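# Flip the folded paper sheet and leave it flat

## Task

Turn the folded sheet upside down and leave it lying flat on the table with its folded-back corner on the bottom side. At the end both folds must be closed, the layers must line up, and there must be no other sharp crease. Release the paper and move the grippers away; the result must stay in place without the robot and everything must settle shortly after. The attempt fails immediately if the whole sheet ends up more than about a finger's width lower than when a gripper last touched or held it, or if any part of it passes over the table edge. Paper that has slipped more than a few millimetres between the fingertips does not count as held until it is still between them again. A light grip does not count as holding while the paper, or a gripper touching it, descends faster than roughly two sheet lengths per second.

## Robot and tools

Robot: two arms, left_arm and right_arm, each ending in a two-finger parallel gripper. Base positions in the scene frame: left_arm at (+0.042, +0.236, 0) m, right_arm at (+0.016, -0.314, 0) m, both yawed only very slightly. Do not let the arms collide or push on each other hard.

Frames. The scene frame has its origin on the tabletop midway between the arms, +x pointing out across the table, +z up, and left_arm on the +y side. The names left and right are just labels, not image sides. Each gripper has its own frame: the fingers point along its +z and open and close along its y. The reported end_effector_position is the spot between the finger pads, roughly 1 cm short of the fingertips. Reported hand positions can be somewhat wrong, more so when the arm is stretched far.

execute_actions(actions): actions is a list of actions run one after another; an empty list only returns the current state and images. Each action is a table of up to 15 rows, one row per 1/30 s control step; if fewer than 15 rows are given, the last row is repeated until 15 steps (0.5 s) are done. Each row is a single list of 14 numbers, each in [-1, 1], covering both arms even if one stays still: left dx, dy, dz, rx, ry, rz, opening, then right dx, dy, dz, rx, ry, rz, opening. dx..rz are an offset, not a pose: they are measured in that gripper's own axes from where the gripper was measured at the start of the action (for a call's first action, from the last pose a result reported). Every row refers back to that same start, not to the previous row. Scale: 1.0 equals 0.6 m of translation or 180 degrees of rotation; rx, ry, rz form one rotation vector. Opening is absolute, not an offset: +1 fully open (0.094 m), -1 closed.

Per control step the commanded pose is clipped to at most 70 mm and 16 degrees from the measured pose, and damped inverse kinematics chases it, favouring position over orientation. A distant target may need several actions; after an action the arm only continues to its last clipped pose, so send the remainder next. Arms tend to end a centimetre or more below the target. To keep an arm in place, in the first call of a reply send the offset that returns it to the wanted pose, then zeros in later calls, aiming a bit higher each time it still sags. Elbows stop just short of straight.

move(target, speed, blocking): target is one 14-number row as above, offsets in gripper axes from the pose in the latest result that shows one; openings absolute and sent when the move begins. Each gripper follows a straight path; all paths finish together, lasting 0.5 to 10 s (longer ones are cut off at 10 s). speed is the top path speed in m/s, 0.002 to 0.5, default 0.25; rotation is capped at twice that in rad/s. Paths ignore obstacles and the other arm, and grippers lag, drift and may overshoot speed, especially near full reach. Faster contact hits harder, and a target set deeper past a contact presses harder. blocking=false returns after 0.5 s while motion continues; until a result shows the move ended, other moves and action rows are refused, so use wait or stop. The move: line reports the ending (done, off_target, moving, held, fault) and limits (paced: the sent pose was clipped; held: a check blocked steps, after which the arm may jump faster), plus each gripper's distance to target.

wait(seconds): 0 to 10; lets the simulation run with the last commands held, ending early if a running move finishes. stop(): brakes a running move to rest; it needs some distance, more when fast; fingers keep moving. zoom_image(camera, region): camera is one of cam_head_left, cam_head_right, cam_high (504x504), cam_left_wrist, cam_right_wrist (616x616); region is [x0, y0, x1, y1] pixels from the top-left, no larger than 504 by 504. read_manual(section) returns only licence text ("licences"). finished_scene(scene) ends the current scene by its number; it cannot be undone, so finish only when the sheet is done and settled.

Results: a state line left_arm: ... | right_arm: ... with each gripper's position (m) and quat_wxyz in the scene frame; Hand target lines showing where the controller is steering; grip_measured on the same scale as the commanded opening (the last Joint positions value is opening in metres; each gripper may read up to about 1 mm off, consistently). A pose unreachable line means a clearance check altered or blocked that arm's command. Joint torques include offsets, friction and noise. MOTOR HOT appears from 75 C; at 90 C the arm is halted for 10 s, and at 100 C it goes limp and falls (OVER-TEMPERATURE FAULT). Holding loads heats motors, even while you think.

Gripping: command an opening below grip_measured; about 0.03 below holds firmly, a smaller gap holds more gently. Very thin items like paper receive reduced force.

Joint ranges (rad): waist -2.618 to 3.054, shoulder 0 to 3.142, elbow 0 to 3.142, wrist pitch -1.571 to 1.571, wrist yaw -1.571 to 1.571, wrist roll -2.094 to 2.094.

Avoid: letting the sheet fall more than about a finger's width once released, pushing any of it past the table edge, lowering quickly while only lightly pinching it, letting it slide in the fingers, hard pushes or slams, and leaving the paper held in shape by the robot at the end.

Each tool is called after "Call:" as name(argument=value, ...) on one line, values as JSON.

## Session

Call:
execute_actions(actions=[])

Scene clock: 0.00 s.
left_arm: end_effector_position=(+0.4212, +0.2260, +0.4048) grip_measured=+1.000 end_effector_quat_wxyz=(+0.704, +0.002, +0.710, -0.014) | right_arm: end_effector_position=(+0.4013, -0.3185, +0.4039) grip_measured=+1.000 end_effector_quat_wxyz=(+0.704, +0.004, +0.710, -0.003)
Joint positions: left_arm=[ 0.001  1.039  1.043 -0.013 -0.011 -0.017  0.094] | right_arm=[-0.01   1.061  1.05   0.002 -0.008  0.002  0.094]
Joint velocities: left_arm=[-0.017  0.002  0.002  0.037  0.022 -0.007  0.   ] | right_arm=[-0.017  0.007 -0.002 -0.022 -0.066  0.007  0.   ]
Joint torques (N m, as the arm reports them, + toward a larger angle): no reading
Motor temperatures (°C, as the motors report them): left_arm=[23 25 24 23 25 26] | right_arm=[23 23 26 24 23 24]
Hand target (left_arm): +0.419, +0.226, +0.405; +0.702, +0.002, +0.712, -0.015
Hand target (right_arm): +0.399, -0.318, +0.407; +0.705, +0.004, +0.709, -0.002

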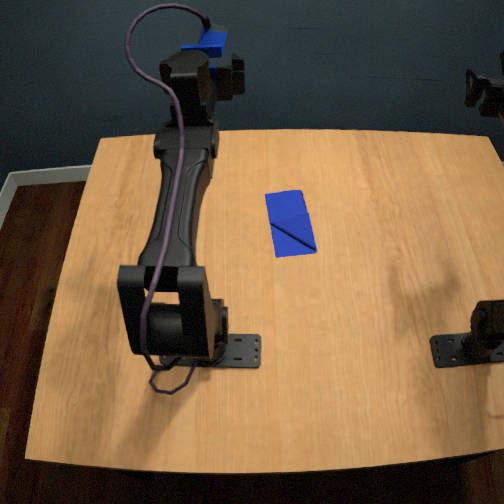

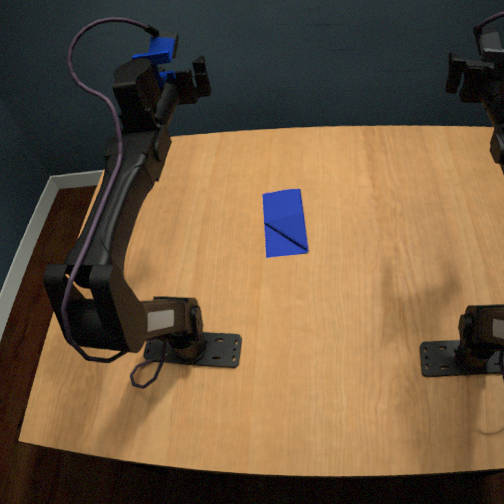

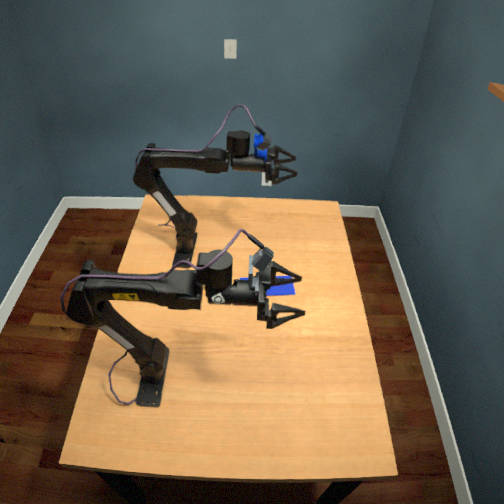

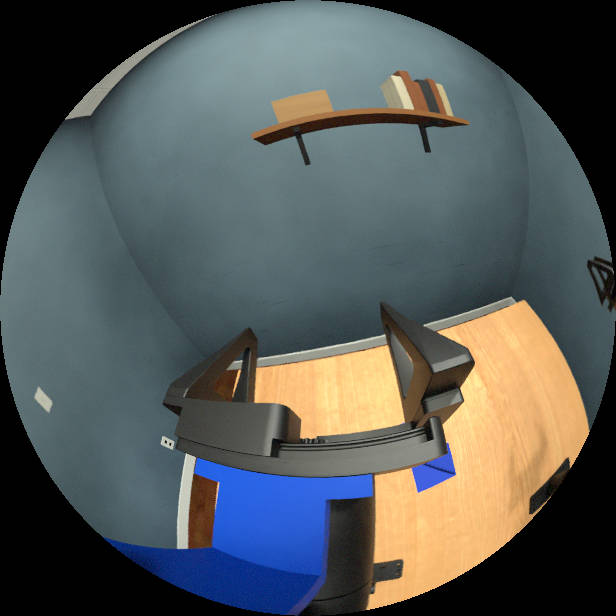

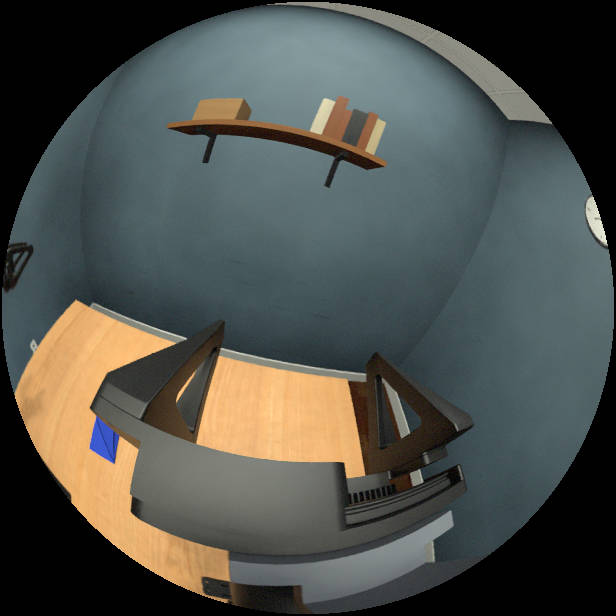

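Call:
zoom_image(camera="cam_head_left", region=[240,175,340,275])

Call:
zoom_image(camera="cam_right_wrist", region=[60,390,150,480])

Region (240, 175, 340, 275) of cam_head_left's 504x504 image, scaled by 5.040, with more detail than that image has.

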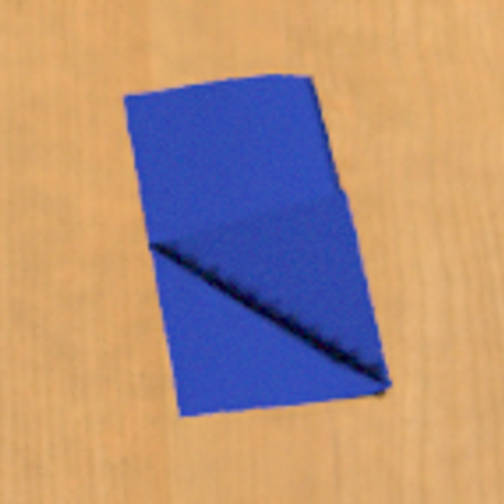

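Region (60, 390, 150, 480) of cam_right_wrist's 616x616 image, scaled by 5.600, with more detail than that image has.

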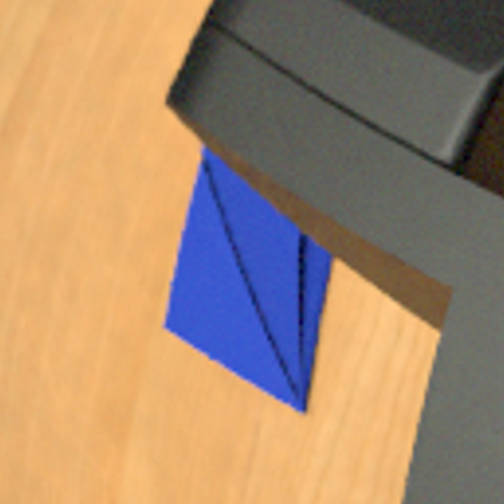

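Call:
move(target=[0.46,-0.06,-0.13,0.196,0.472,-0.196,-0.3,0.5,0.45,-0.13,-0.196,0.472,0.196,-0.3], speed=0.4)

Scene clock: 12.17 s.
left_arm: end_effector_position=(+0.3341, +0.1908, +0.1247) grip_measured=-0.298 end_effector_quat_wxyz=(-0.029, +0.002, +0.928, -0.372) | right_arm: end_effector_position=(+0.3200, -0.0544, +0.0944) grip_measured=-0.299 end_effector_quat_wxyz=(-0.011, +0.017, +0.927, +0.373)
Joint positions: left_arm=[ 0.284  1.826  1.371 -1.417  0.715  0.366  0.033] | right_arm=[ 0.423  1.776  1.177 -0.61  -0.691  0.584  0.033]
Joint velocities: left_arm=[ 0.002 -0.022  0.012 -0.022 -0.037 -0.022 -0.001] | right_arm=[-0.007 -0.002 -0.007 -0.051  0.022  0.051 -0.   ]
Joint torques (N m, as the arm reports them, + toward a larger angle): left_arm=[ 0.41 -8.02  8.15 -0.23  0.49  0.12] | right_arm=[ 0.78 -8.51  7.48  1.34 -0.43  0.04]
Motor temperatures (°C, as the motors report them): left_arm=[23 25 26 25 25 26] | right_arm=[23 24 28 27 23 24]
Hand target (left_arm): +0.340, +0.191, +0.132; -0.016, +0.007, +0.925, -0.380
Hand target (right_arm): +0.324, -0.047, +0.104; -0.004, +0.009, +0.923, +0.385
Off the commanded pose (left_arm): 0.009 m, 3 deg.
Off the commanded pose (right_arm): 0.013 m, 2 deg.
move: off_target (left_arm, right_arm)

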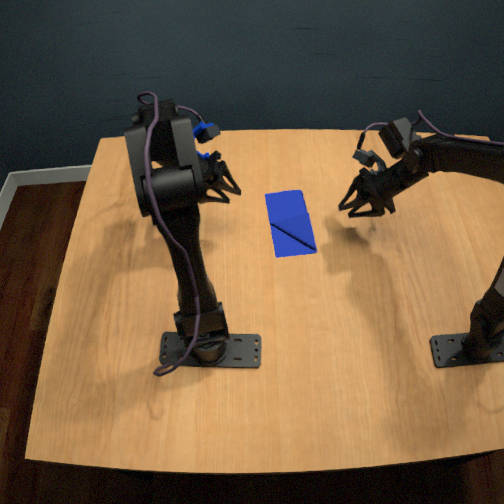

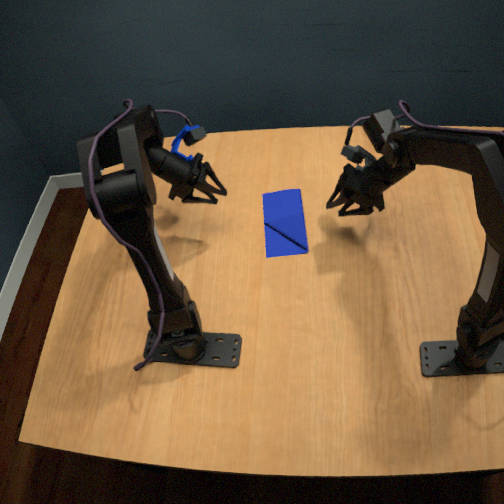

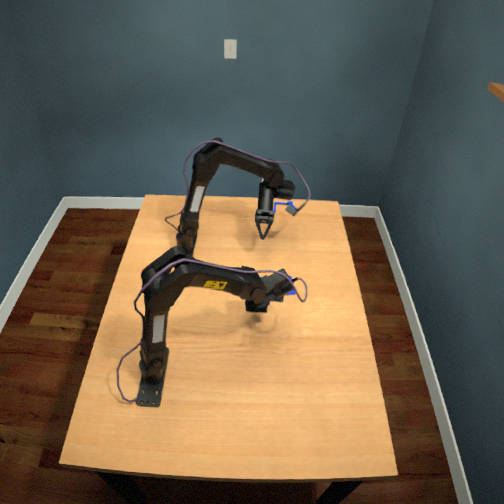

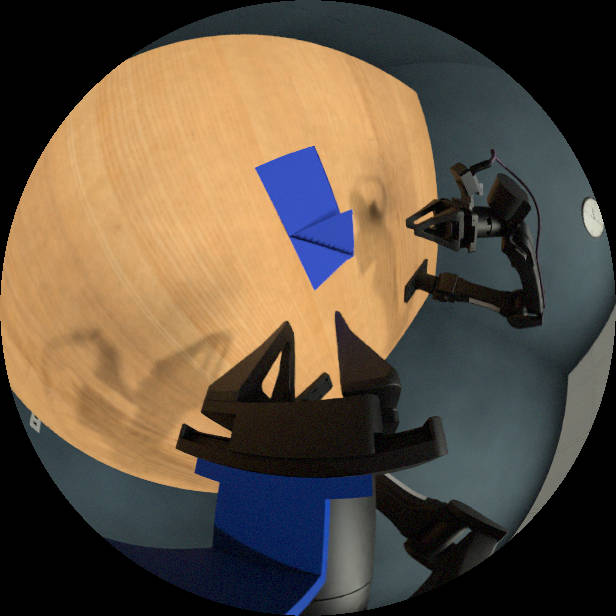

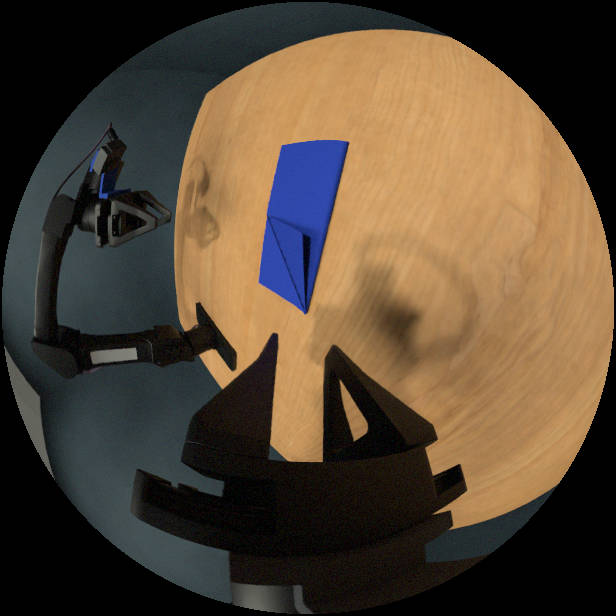

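Call:
move(target=[-0.095,-0.017,0.223,0,0,0,-1,-0.028,-0.005,0.107,-0.082,0.035,-0.036,-0.3])

Scene clock: 22.90 s.
left_arm: end_effector_position=(+0.3884, +0.0913, +0.0353) grip_measured=-0.989 end_effector_quat_wxyz=(-0.026, +0.005, +0.931, -0.364) | right_arm: end_effector_position=(+0.3328, -0.0138, +0.0409) grip_measured=-0.299 end_effector_quat_wxyz=(-0.046, -0.047, +0.874, +0.481)
Joint positions: left_arm=[-0.035  2.022  1.287 -0.841  0.746 -0.059  0.001] | right_arm=[ 0.423  2.055  1.171 -0.29  -0.955  0.516  0.033]
Joint velocities: left_arm=[ 0.012 -0.012  0.007  0.037  0.022 -0.022 -0.001] | right_arm=[-0.002  0.002 -0.002  0.007 -0.022 -0.007 -0.001]
Joint torques (N m, as the arm reports them, + toward a larger angle): left_arm=[  0.05 -10.05   4.78   0.55   0.48  -0.04] | right_arm=[ -0.2  -10.27   6.01   1.36  -0.53  -0.12]
Motor temperatures (°C, as the motors report them): left_arm=[23 27 27 24 25 26] | right_arm=[23 27 29 27 23 24]
Hand target (left_arm): +0.386, +0.090, +0.034; -0.028, +0.001, +0.928, -0.371
Hand target (right_arm): +0.336, -0.013, +0.045; -0.039, -0.055, +0.870, +0.489
Off the commanded pose (left_arm): 0.006 m, 1 deg.
Off the commanded pose (right_arm): 0.006 m, 2 deg.
move: done

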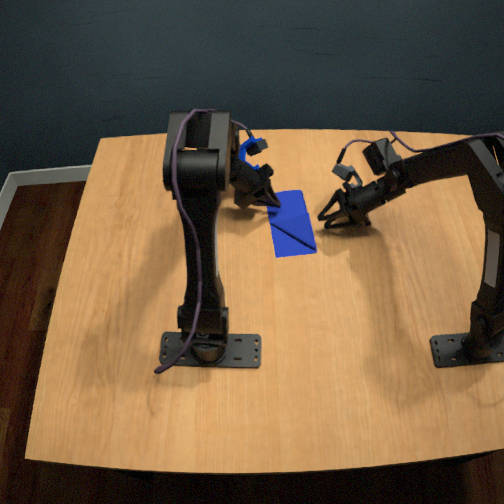

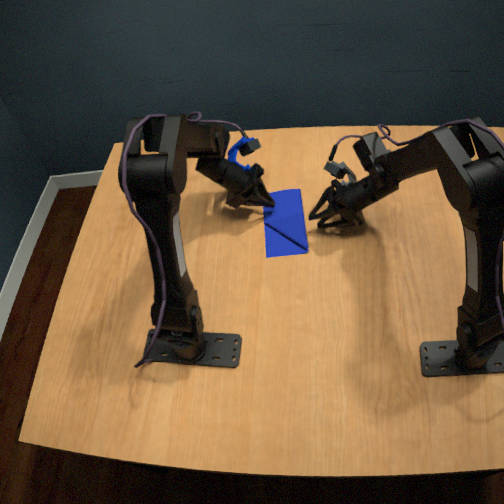

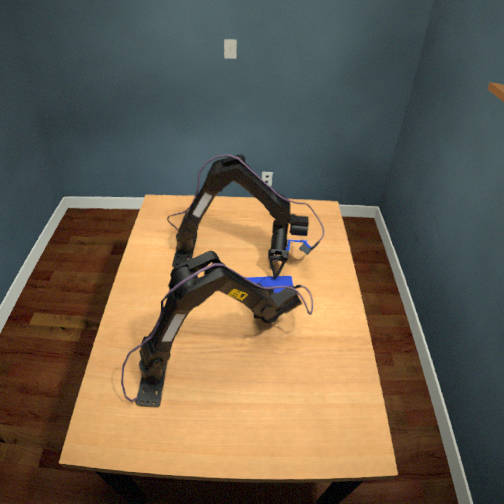

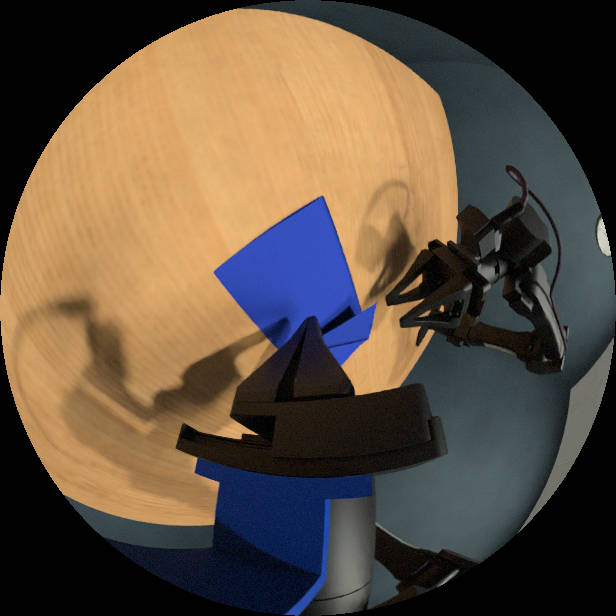

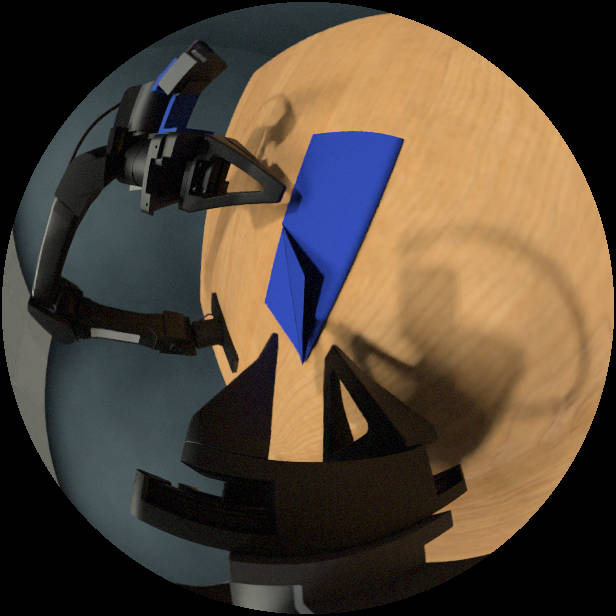

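Call:
move(target=[0,0.035,0.038,0,0,0,-1,0,-0.03,0.022,0,0,0,-0.3], speed=0.05)

Call:
move(target=[0,0.006,0.006,0,0,0,-1,0,0.016,0.031,0,0,0,-0.3], speed=0.03)

Call:
zoom_image(camera="cam_right_wrist", region=[200,150,450,400])

Scene clock: 26.80 s.
left_arm: end_effector_position=(+0.3915, +0.0907, +0.0127) grip_measured=-0.989 end_effector_quat_wxyz=(-0.021, +0.006, +0.931, -0.365) | right_arm: end_effector_position=(+0.3355, -0.0131, +0.0230) grip_measured=-0.299 end_effector_quat_wxyz=(-0.041, -0.049, +0.874, +0.481)
Joint positions: left_arm=[-0.035  2.069  1.254 -0.749  0.749 -0.062  0.001] | right_arm=[ 0.423  2.101  1.155 -0.217 -0.95   0.516  0.033]
Joint velocities: left_arm=[ 0.022  0.002 -0.002 -0.022 -0.007 -0.11   0.   ] | right_arm=[ 0.012  0.002 -0.007  0.051 -0.037 -0.022  0.001]
Joint torques (N m, as the arm reports them, + toward a larger angle): left_arm=[-0.06 -9.08  4.53  0.59  0.34  0.02] | right_arm=[ 0.33 -9.54  4.64  1.36 -0.45  0.09]
Motor temperatures (°C, as the motors report them): left_arm=[23 28 27 24 25 26] | right_arm=[23 28 29 27 23 24]
Hand target (left_arm): +0.388, +0.091, +0.005; -0.026, +0.005, +0.931, -0.364
Hand target (right_arm): +0.332, -0.013, +0.019; -0.046, -0.047, +0.874, +0.481
Off the commanded pose (left_arm): 0.010 m, 1 deg.
Off the commanded pose (right_arm): 0.006 m, 1 deg.
move: done

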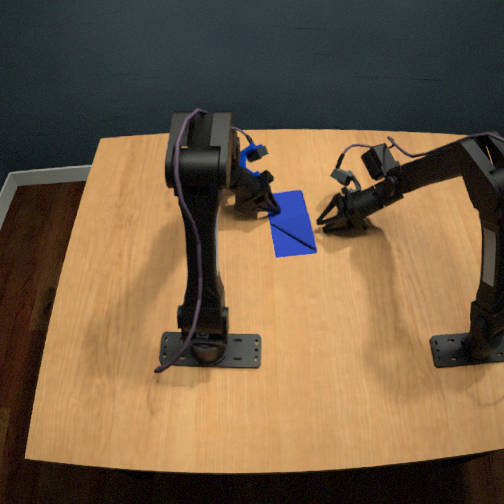

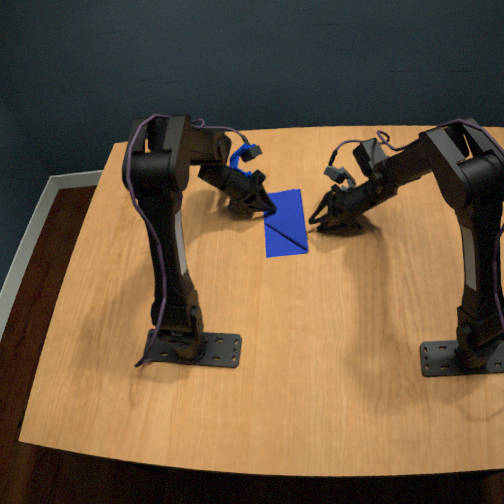

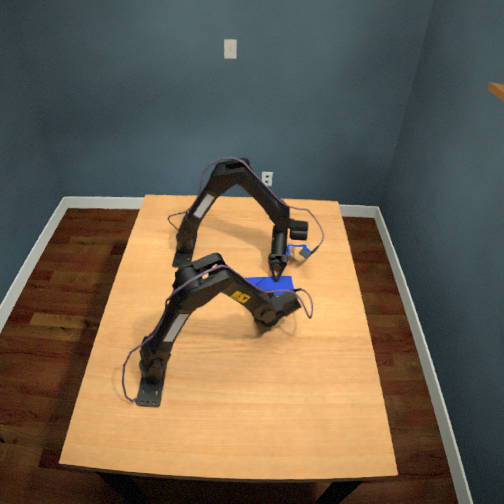

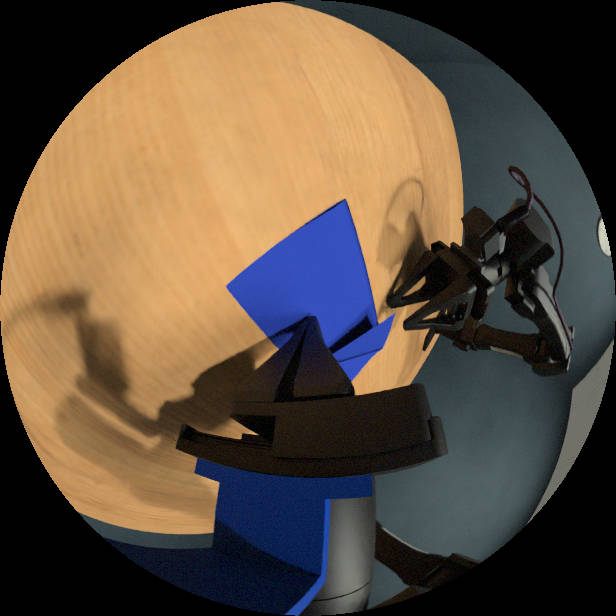

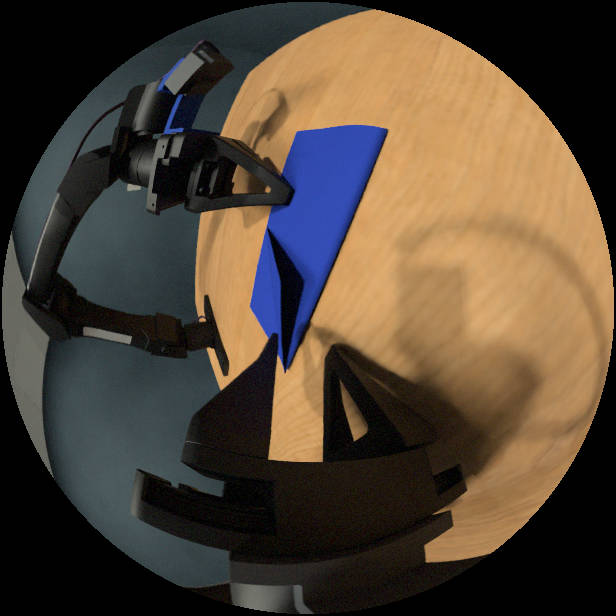

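Scene clock: 27.80 s.
left_arm: end_effector_position=(+0.3916, +0.0907, +0.0127) grip_measured=-0.989 end_effector_quat_wxyz=(-0.021, +0.006, +0.931, -0.365) | right_arm: end_effector_position=(+0.3326, +0.0038, +0.0244) grip_measured=-0.299 end_effector_quat_wxyz=(-0.038, -0.049, +0.875, +0.480)
Joint positions: left_arm=[-0.035  2.069  1.254 -0.748  0.749 -0.062  0.001] | right_arm=[ 0.469  2.101  1.155 -0.156 -0.926  0.586  0.033]
Joint velocities: left_arm=[-0.017  0.002 -0.002  0.051  0.081  0.007  0.   ] | right_arm=[-0.002 -0.002 -0.007  0.007 -0.037 -0.051 -0.001]
Joint torques (N m, as the arm reports them, + toward a larger angle): left_arm=[ 0.04 -9.24  5.3   0.58  0.38  0.  ] | right_arm=[ 0.69 -9.07  5.95  1.46 -0.38 -0.01]
Motor temperatures (°C, as the motors report them): left_arm=[23 28 27 24 25 26] | right_arm=[23 29 29 27 23 24]
Hand target (left_arm): +0.391, +0.091, +0.008; -0.021, +0.006, +0.931, -0.365
Hand target (right_arm): +0.333, +0.007, +0.021; -0.041, -0.050, +0.875, +0.480
Off the commanded pose (left_arm): 0.005 m, 0 deg.
Off the commanded pose (right_arm): 0.005 m, 0 deg.
move: done

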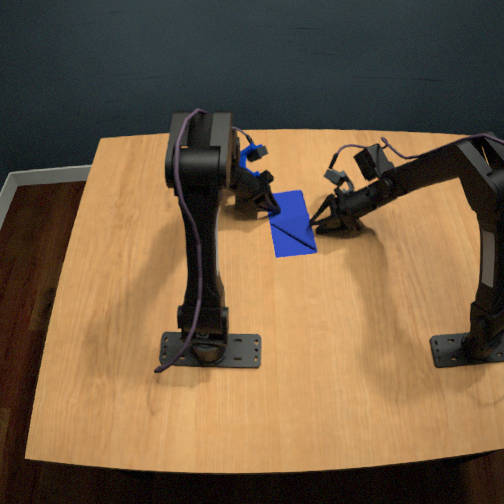

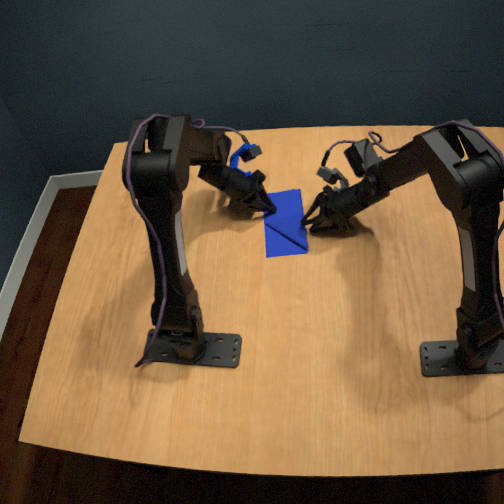

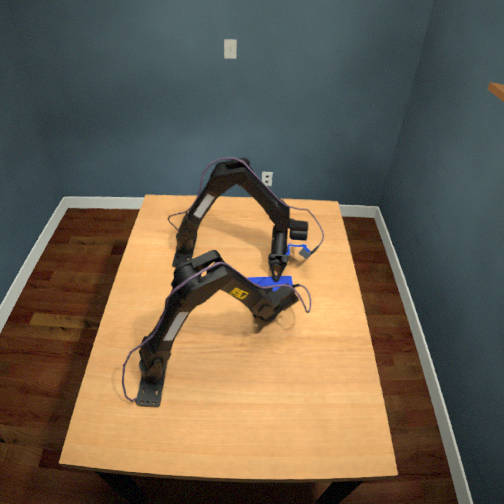

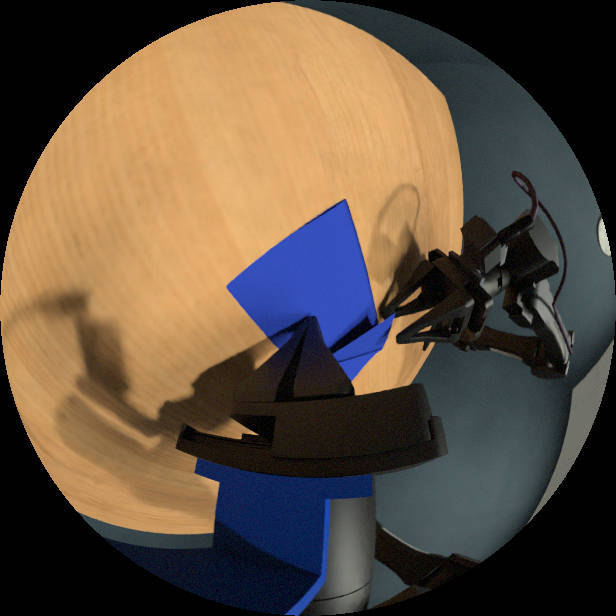

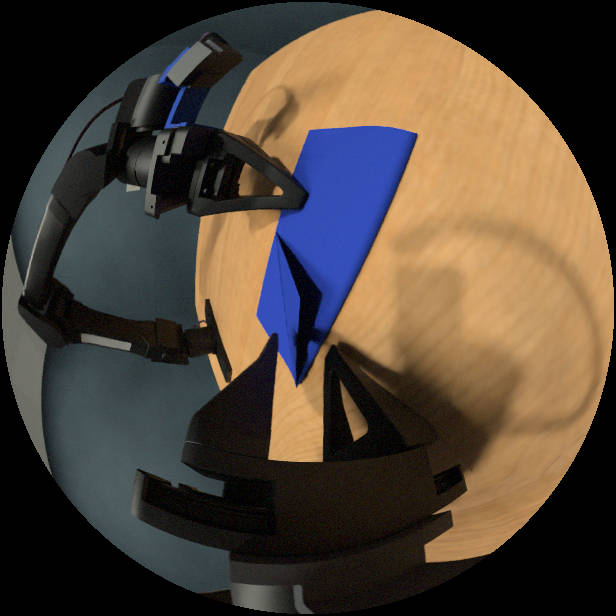

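Region (200, 150, 450, 400) of cam_right_wrist's 616x616 image, scaled by 2.016, with more detail than that image has.

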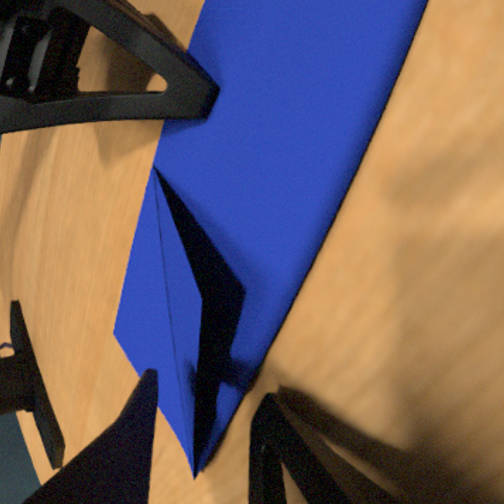

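Call:
execute_actions(actions=[[[0,0.015,0.016,0,0,0,-1,0,-0.018,0.011,0,0,0,-0.3]],[[0,0.014,0.015,0,0,0,-1,0,-0.007,0.019,0,0,0,-0.3]],[[0,0.014,0.015,0,0,0,-1,0,-0.006,0.021,0,0,0,-0.3]],[[0,0.014,0.015,0,0,0,-1,0,-0.006,0.021,0,0,0,-0.3]]])

Call:
zoom_image(camera="cam_right_wrist", region=[200,150,450,400])

Scene clock: 31.93 s.
left_arm: end_effector_position=(+0.4057, +0.0852, +0.0126) grip_measured=-0.989 end_effector_quat_wxyz=(+0.009, +0.019, +0.923, -0.383) | right_arm: end_effector_position=(+0.3426, +0.0272, +0.0218) grip_measured=-0.299 end_effector_quat_wxyz=(-0.007, -0.068, +0.859, +0.507)
Joint positions: left_arm=[-0.035  2.083  1.254 -0.666  0.784 -0.062  0.001] | right_arm=[ 0.504  2.153  1.155  0.044 -0.933  0.657  0.033]
Joint velocities: left_arm=[-0.002 -0.007 -0.002  0.007 -0.007 -0.022 -0.   ] | right_arm=[-0.002  0.017 -0.002  0.007  0.037 -0.051  0.   ]
Joint torques (N m, as the arm reports them, + toward a larger angle): left_arm=[-0.07 -8.52  4.86  0.75  0.29 -0.01] | right_arm=[ 0.86 -9.24  5.64  1.56 -0.19  0.1 ]
Motor temperatures (°C, as the motors report them): left_arm=[23 28 26 24 25 26] | right_arm=[23 29 29 27 23 24]
Hand target (left_arm): +0.402, +0.086, +0.001; +0.002, +0.016, +0.926, -0.378
Hand target (right_arm): +0.340, +0.029, +0.012; -0.014, -0.063, +0.864, +0.499
Off the commanded pose (left_arm): 0.013 m, 1 deg.
Off the commanded pose (right_arm): 0.010 m, 1 deg.

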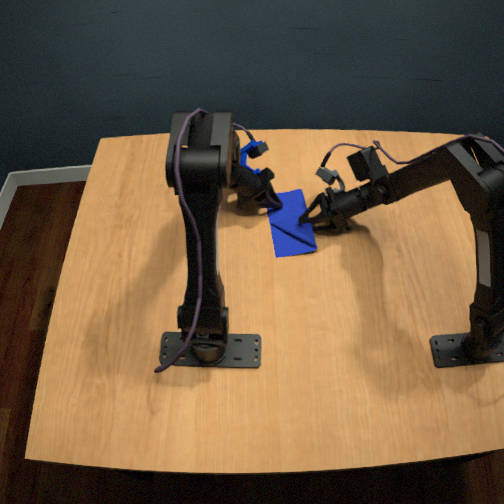

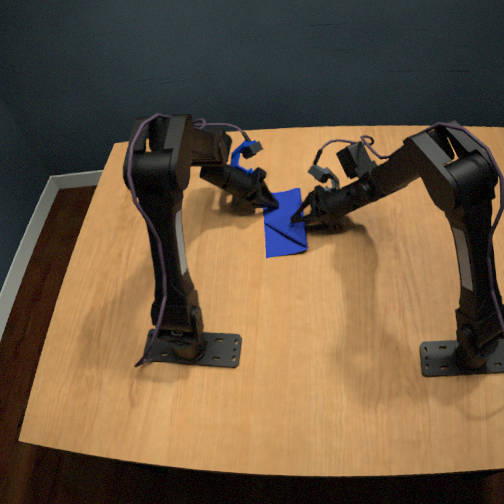

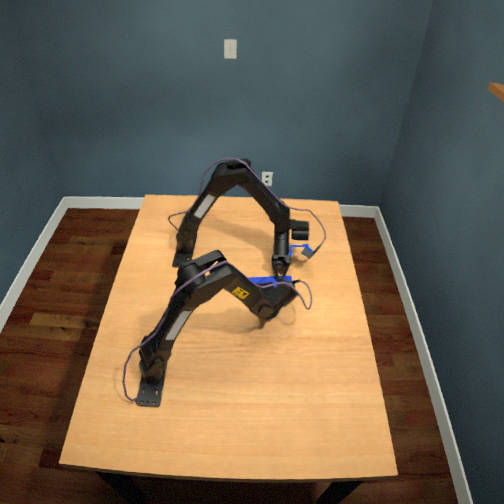

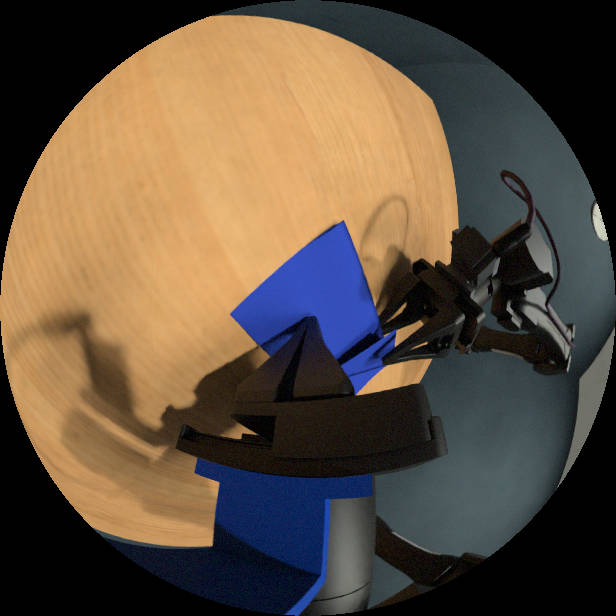

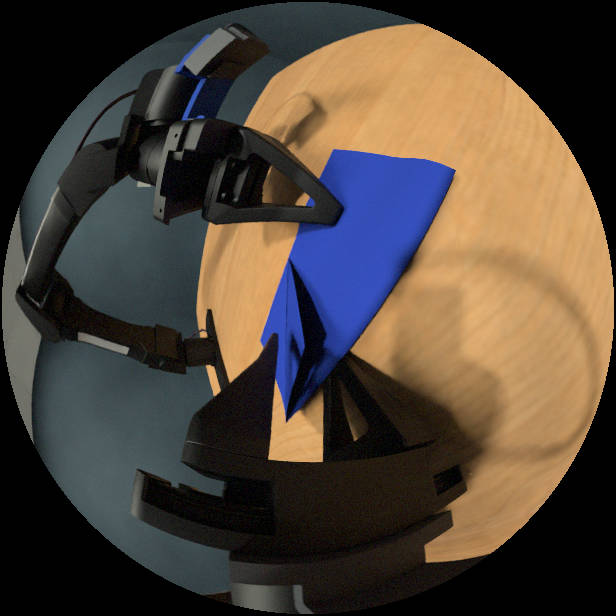

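Region (200, 150, 450, 400) of cam_right_wrist's 616x616 image, scaled by 2.016, with more detail than that image has.

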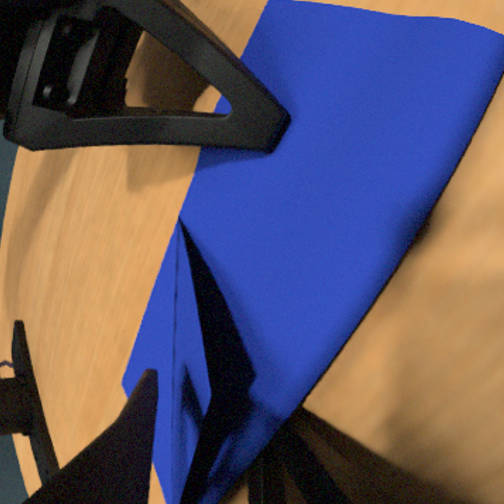

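The finger is under the spine. Advance slightly, withdraw left, close gradually.

Call:
execute_actions(actions=[[[0,0.006,0.006,0,0,0,-1,0,0.004,0.017,0,0,0,-0.4]],[[0,-0.01,-0.05,0,0,0,-1,0,0.003,0,0,0,0,-0.55],[0,-0.01,-0.05,0,0,0,-1,0,0.003,0,0,0,0,-0.55],[0,-0.01,-0.05,0,0,0,-1,0,0.003,0,0,0,0,-0.55],[0,-0.01,-0.05,0,0,0,-1,0,0.003,0,0,0,0,-0.62],[0,-0.01,-0.05,0,0,0,-1,0,0.003,0,0,0,0,-0.62],[0,-0.01,-0.05,0,0,0,-1,0,0.003,0,0,0,0,-0.7]],[[0,0,-0.08,0,0,0,-1,0,0.003,0,0,0,0,-0.85]],[[0,0,-0.08,0,0,0,-1,0,0.003,0,0,0,0,-1]]])

Scene clock: 38.03 s.
left_arm: end_effector_position=(+0.3970, +0.1752, +0.0845) grip_measured=-0.989 end_effector_quat_wxyz=(-0.007, -0.017, +0.924, -0.383) | right_arm: end_effector_position=(+0.3418, +0.0331, +0.0195) grip_measured=-0.981 end_effector_quat_wxyz=(-0.004, -0.066, +0.861, +0.504)
Joint positions: left_arm=[ 0.214  2.015  1.463 -1.195  0.769  0.212  0.001] | right_arm=[ 0.521  2.158  1.155  0.068 -0.913  0.681  0.001]
Joint velocities: left_arm=[-0.017  0.002 -0.017 -0.007 -0.022  0.022 -0.   ] | right_arm=[-0.022 -0.012 -0.012 -0.022 -0.022 -0.007  0.   ]
Joint torques (N m, as the arm reports them, + toward a larger angle): left_arm=[-0.45 -9.99  8.01 -0.02  0.39  0.12] | right_arm=[  0.07 -10.9    5.38   1.58  -0.39   0.03]
Motor temperatures (°C, as the motors report them): left_arm=[23 29 26 24 25 26] | right_arm=[23 30 29 27 23 24]
Hand target (left_arm): +0.398, +0.173, +0.090; -0.004, -0.004, +0.924, -0.383
Hand target (right_arm): +0.341, +0.034, +0.021; -0.005, -0.066, +0.861, +0.504
Off the commanded pose (left_arm): 0.007 m, 2 deg.
Off the commanded pose (right_arm): 0.002 m, 0 deg.

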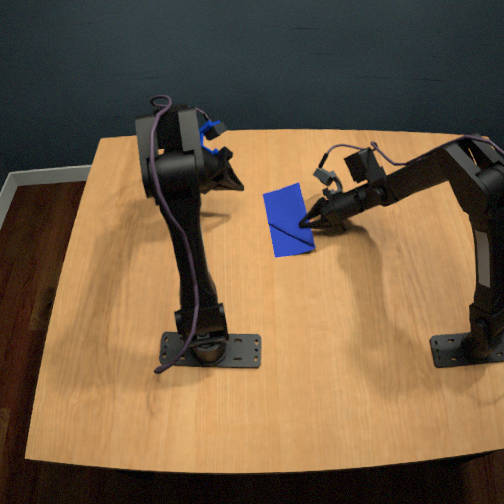

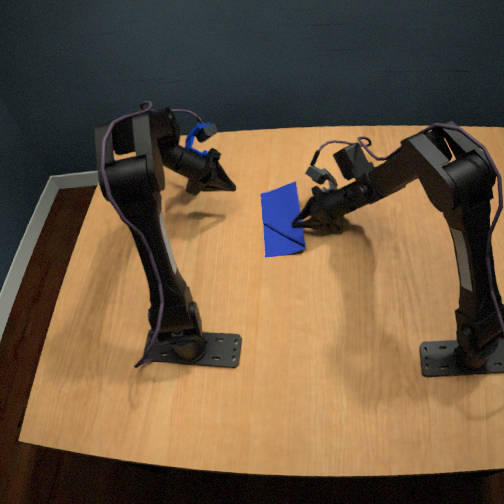

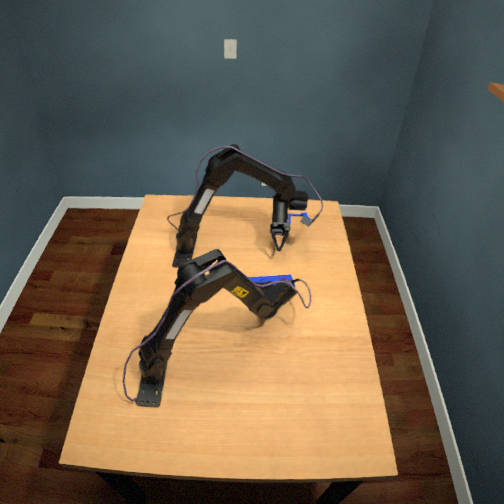

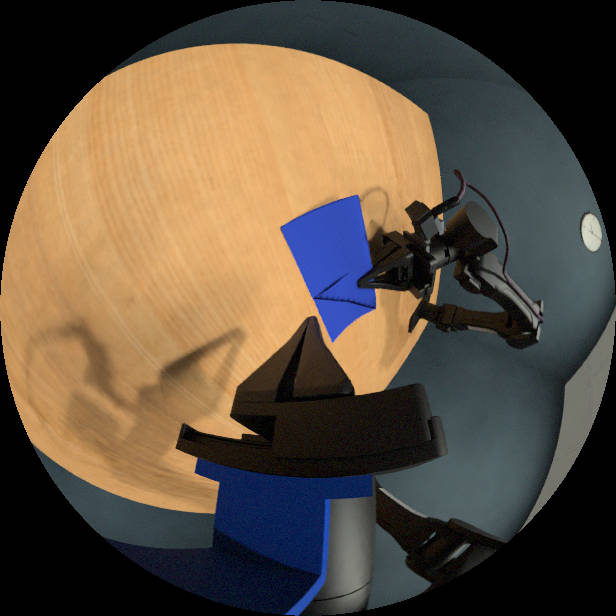

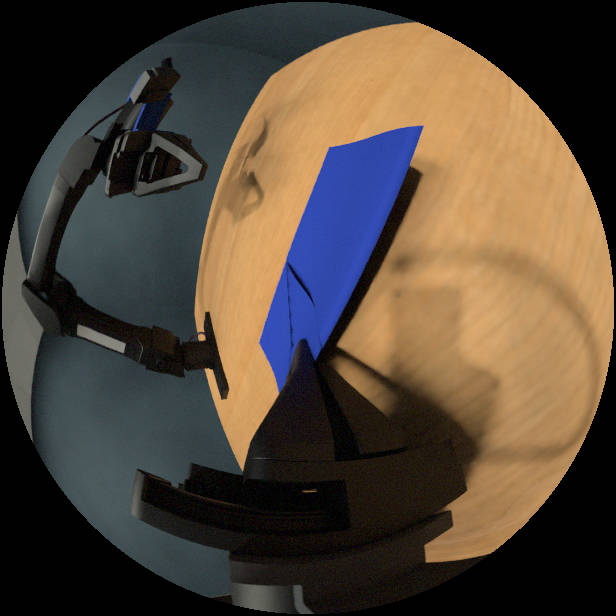

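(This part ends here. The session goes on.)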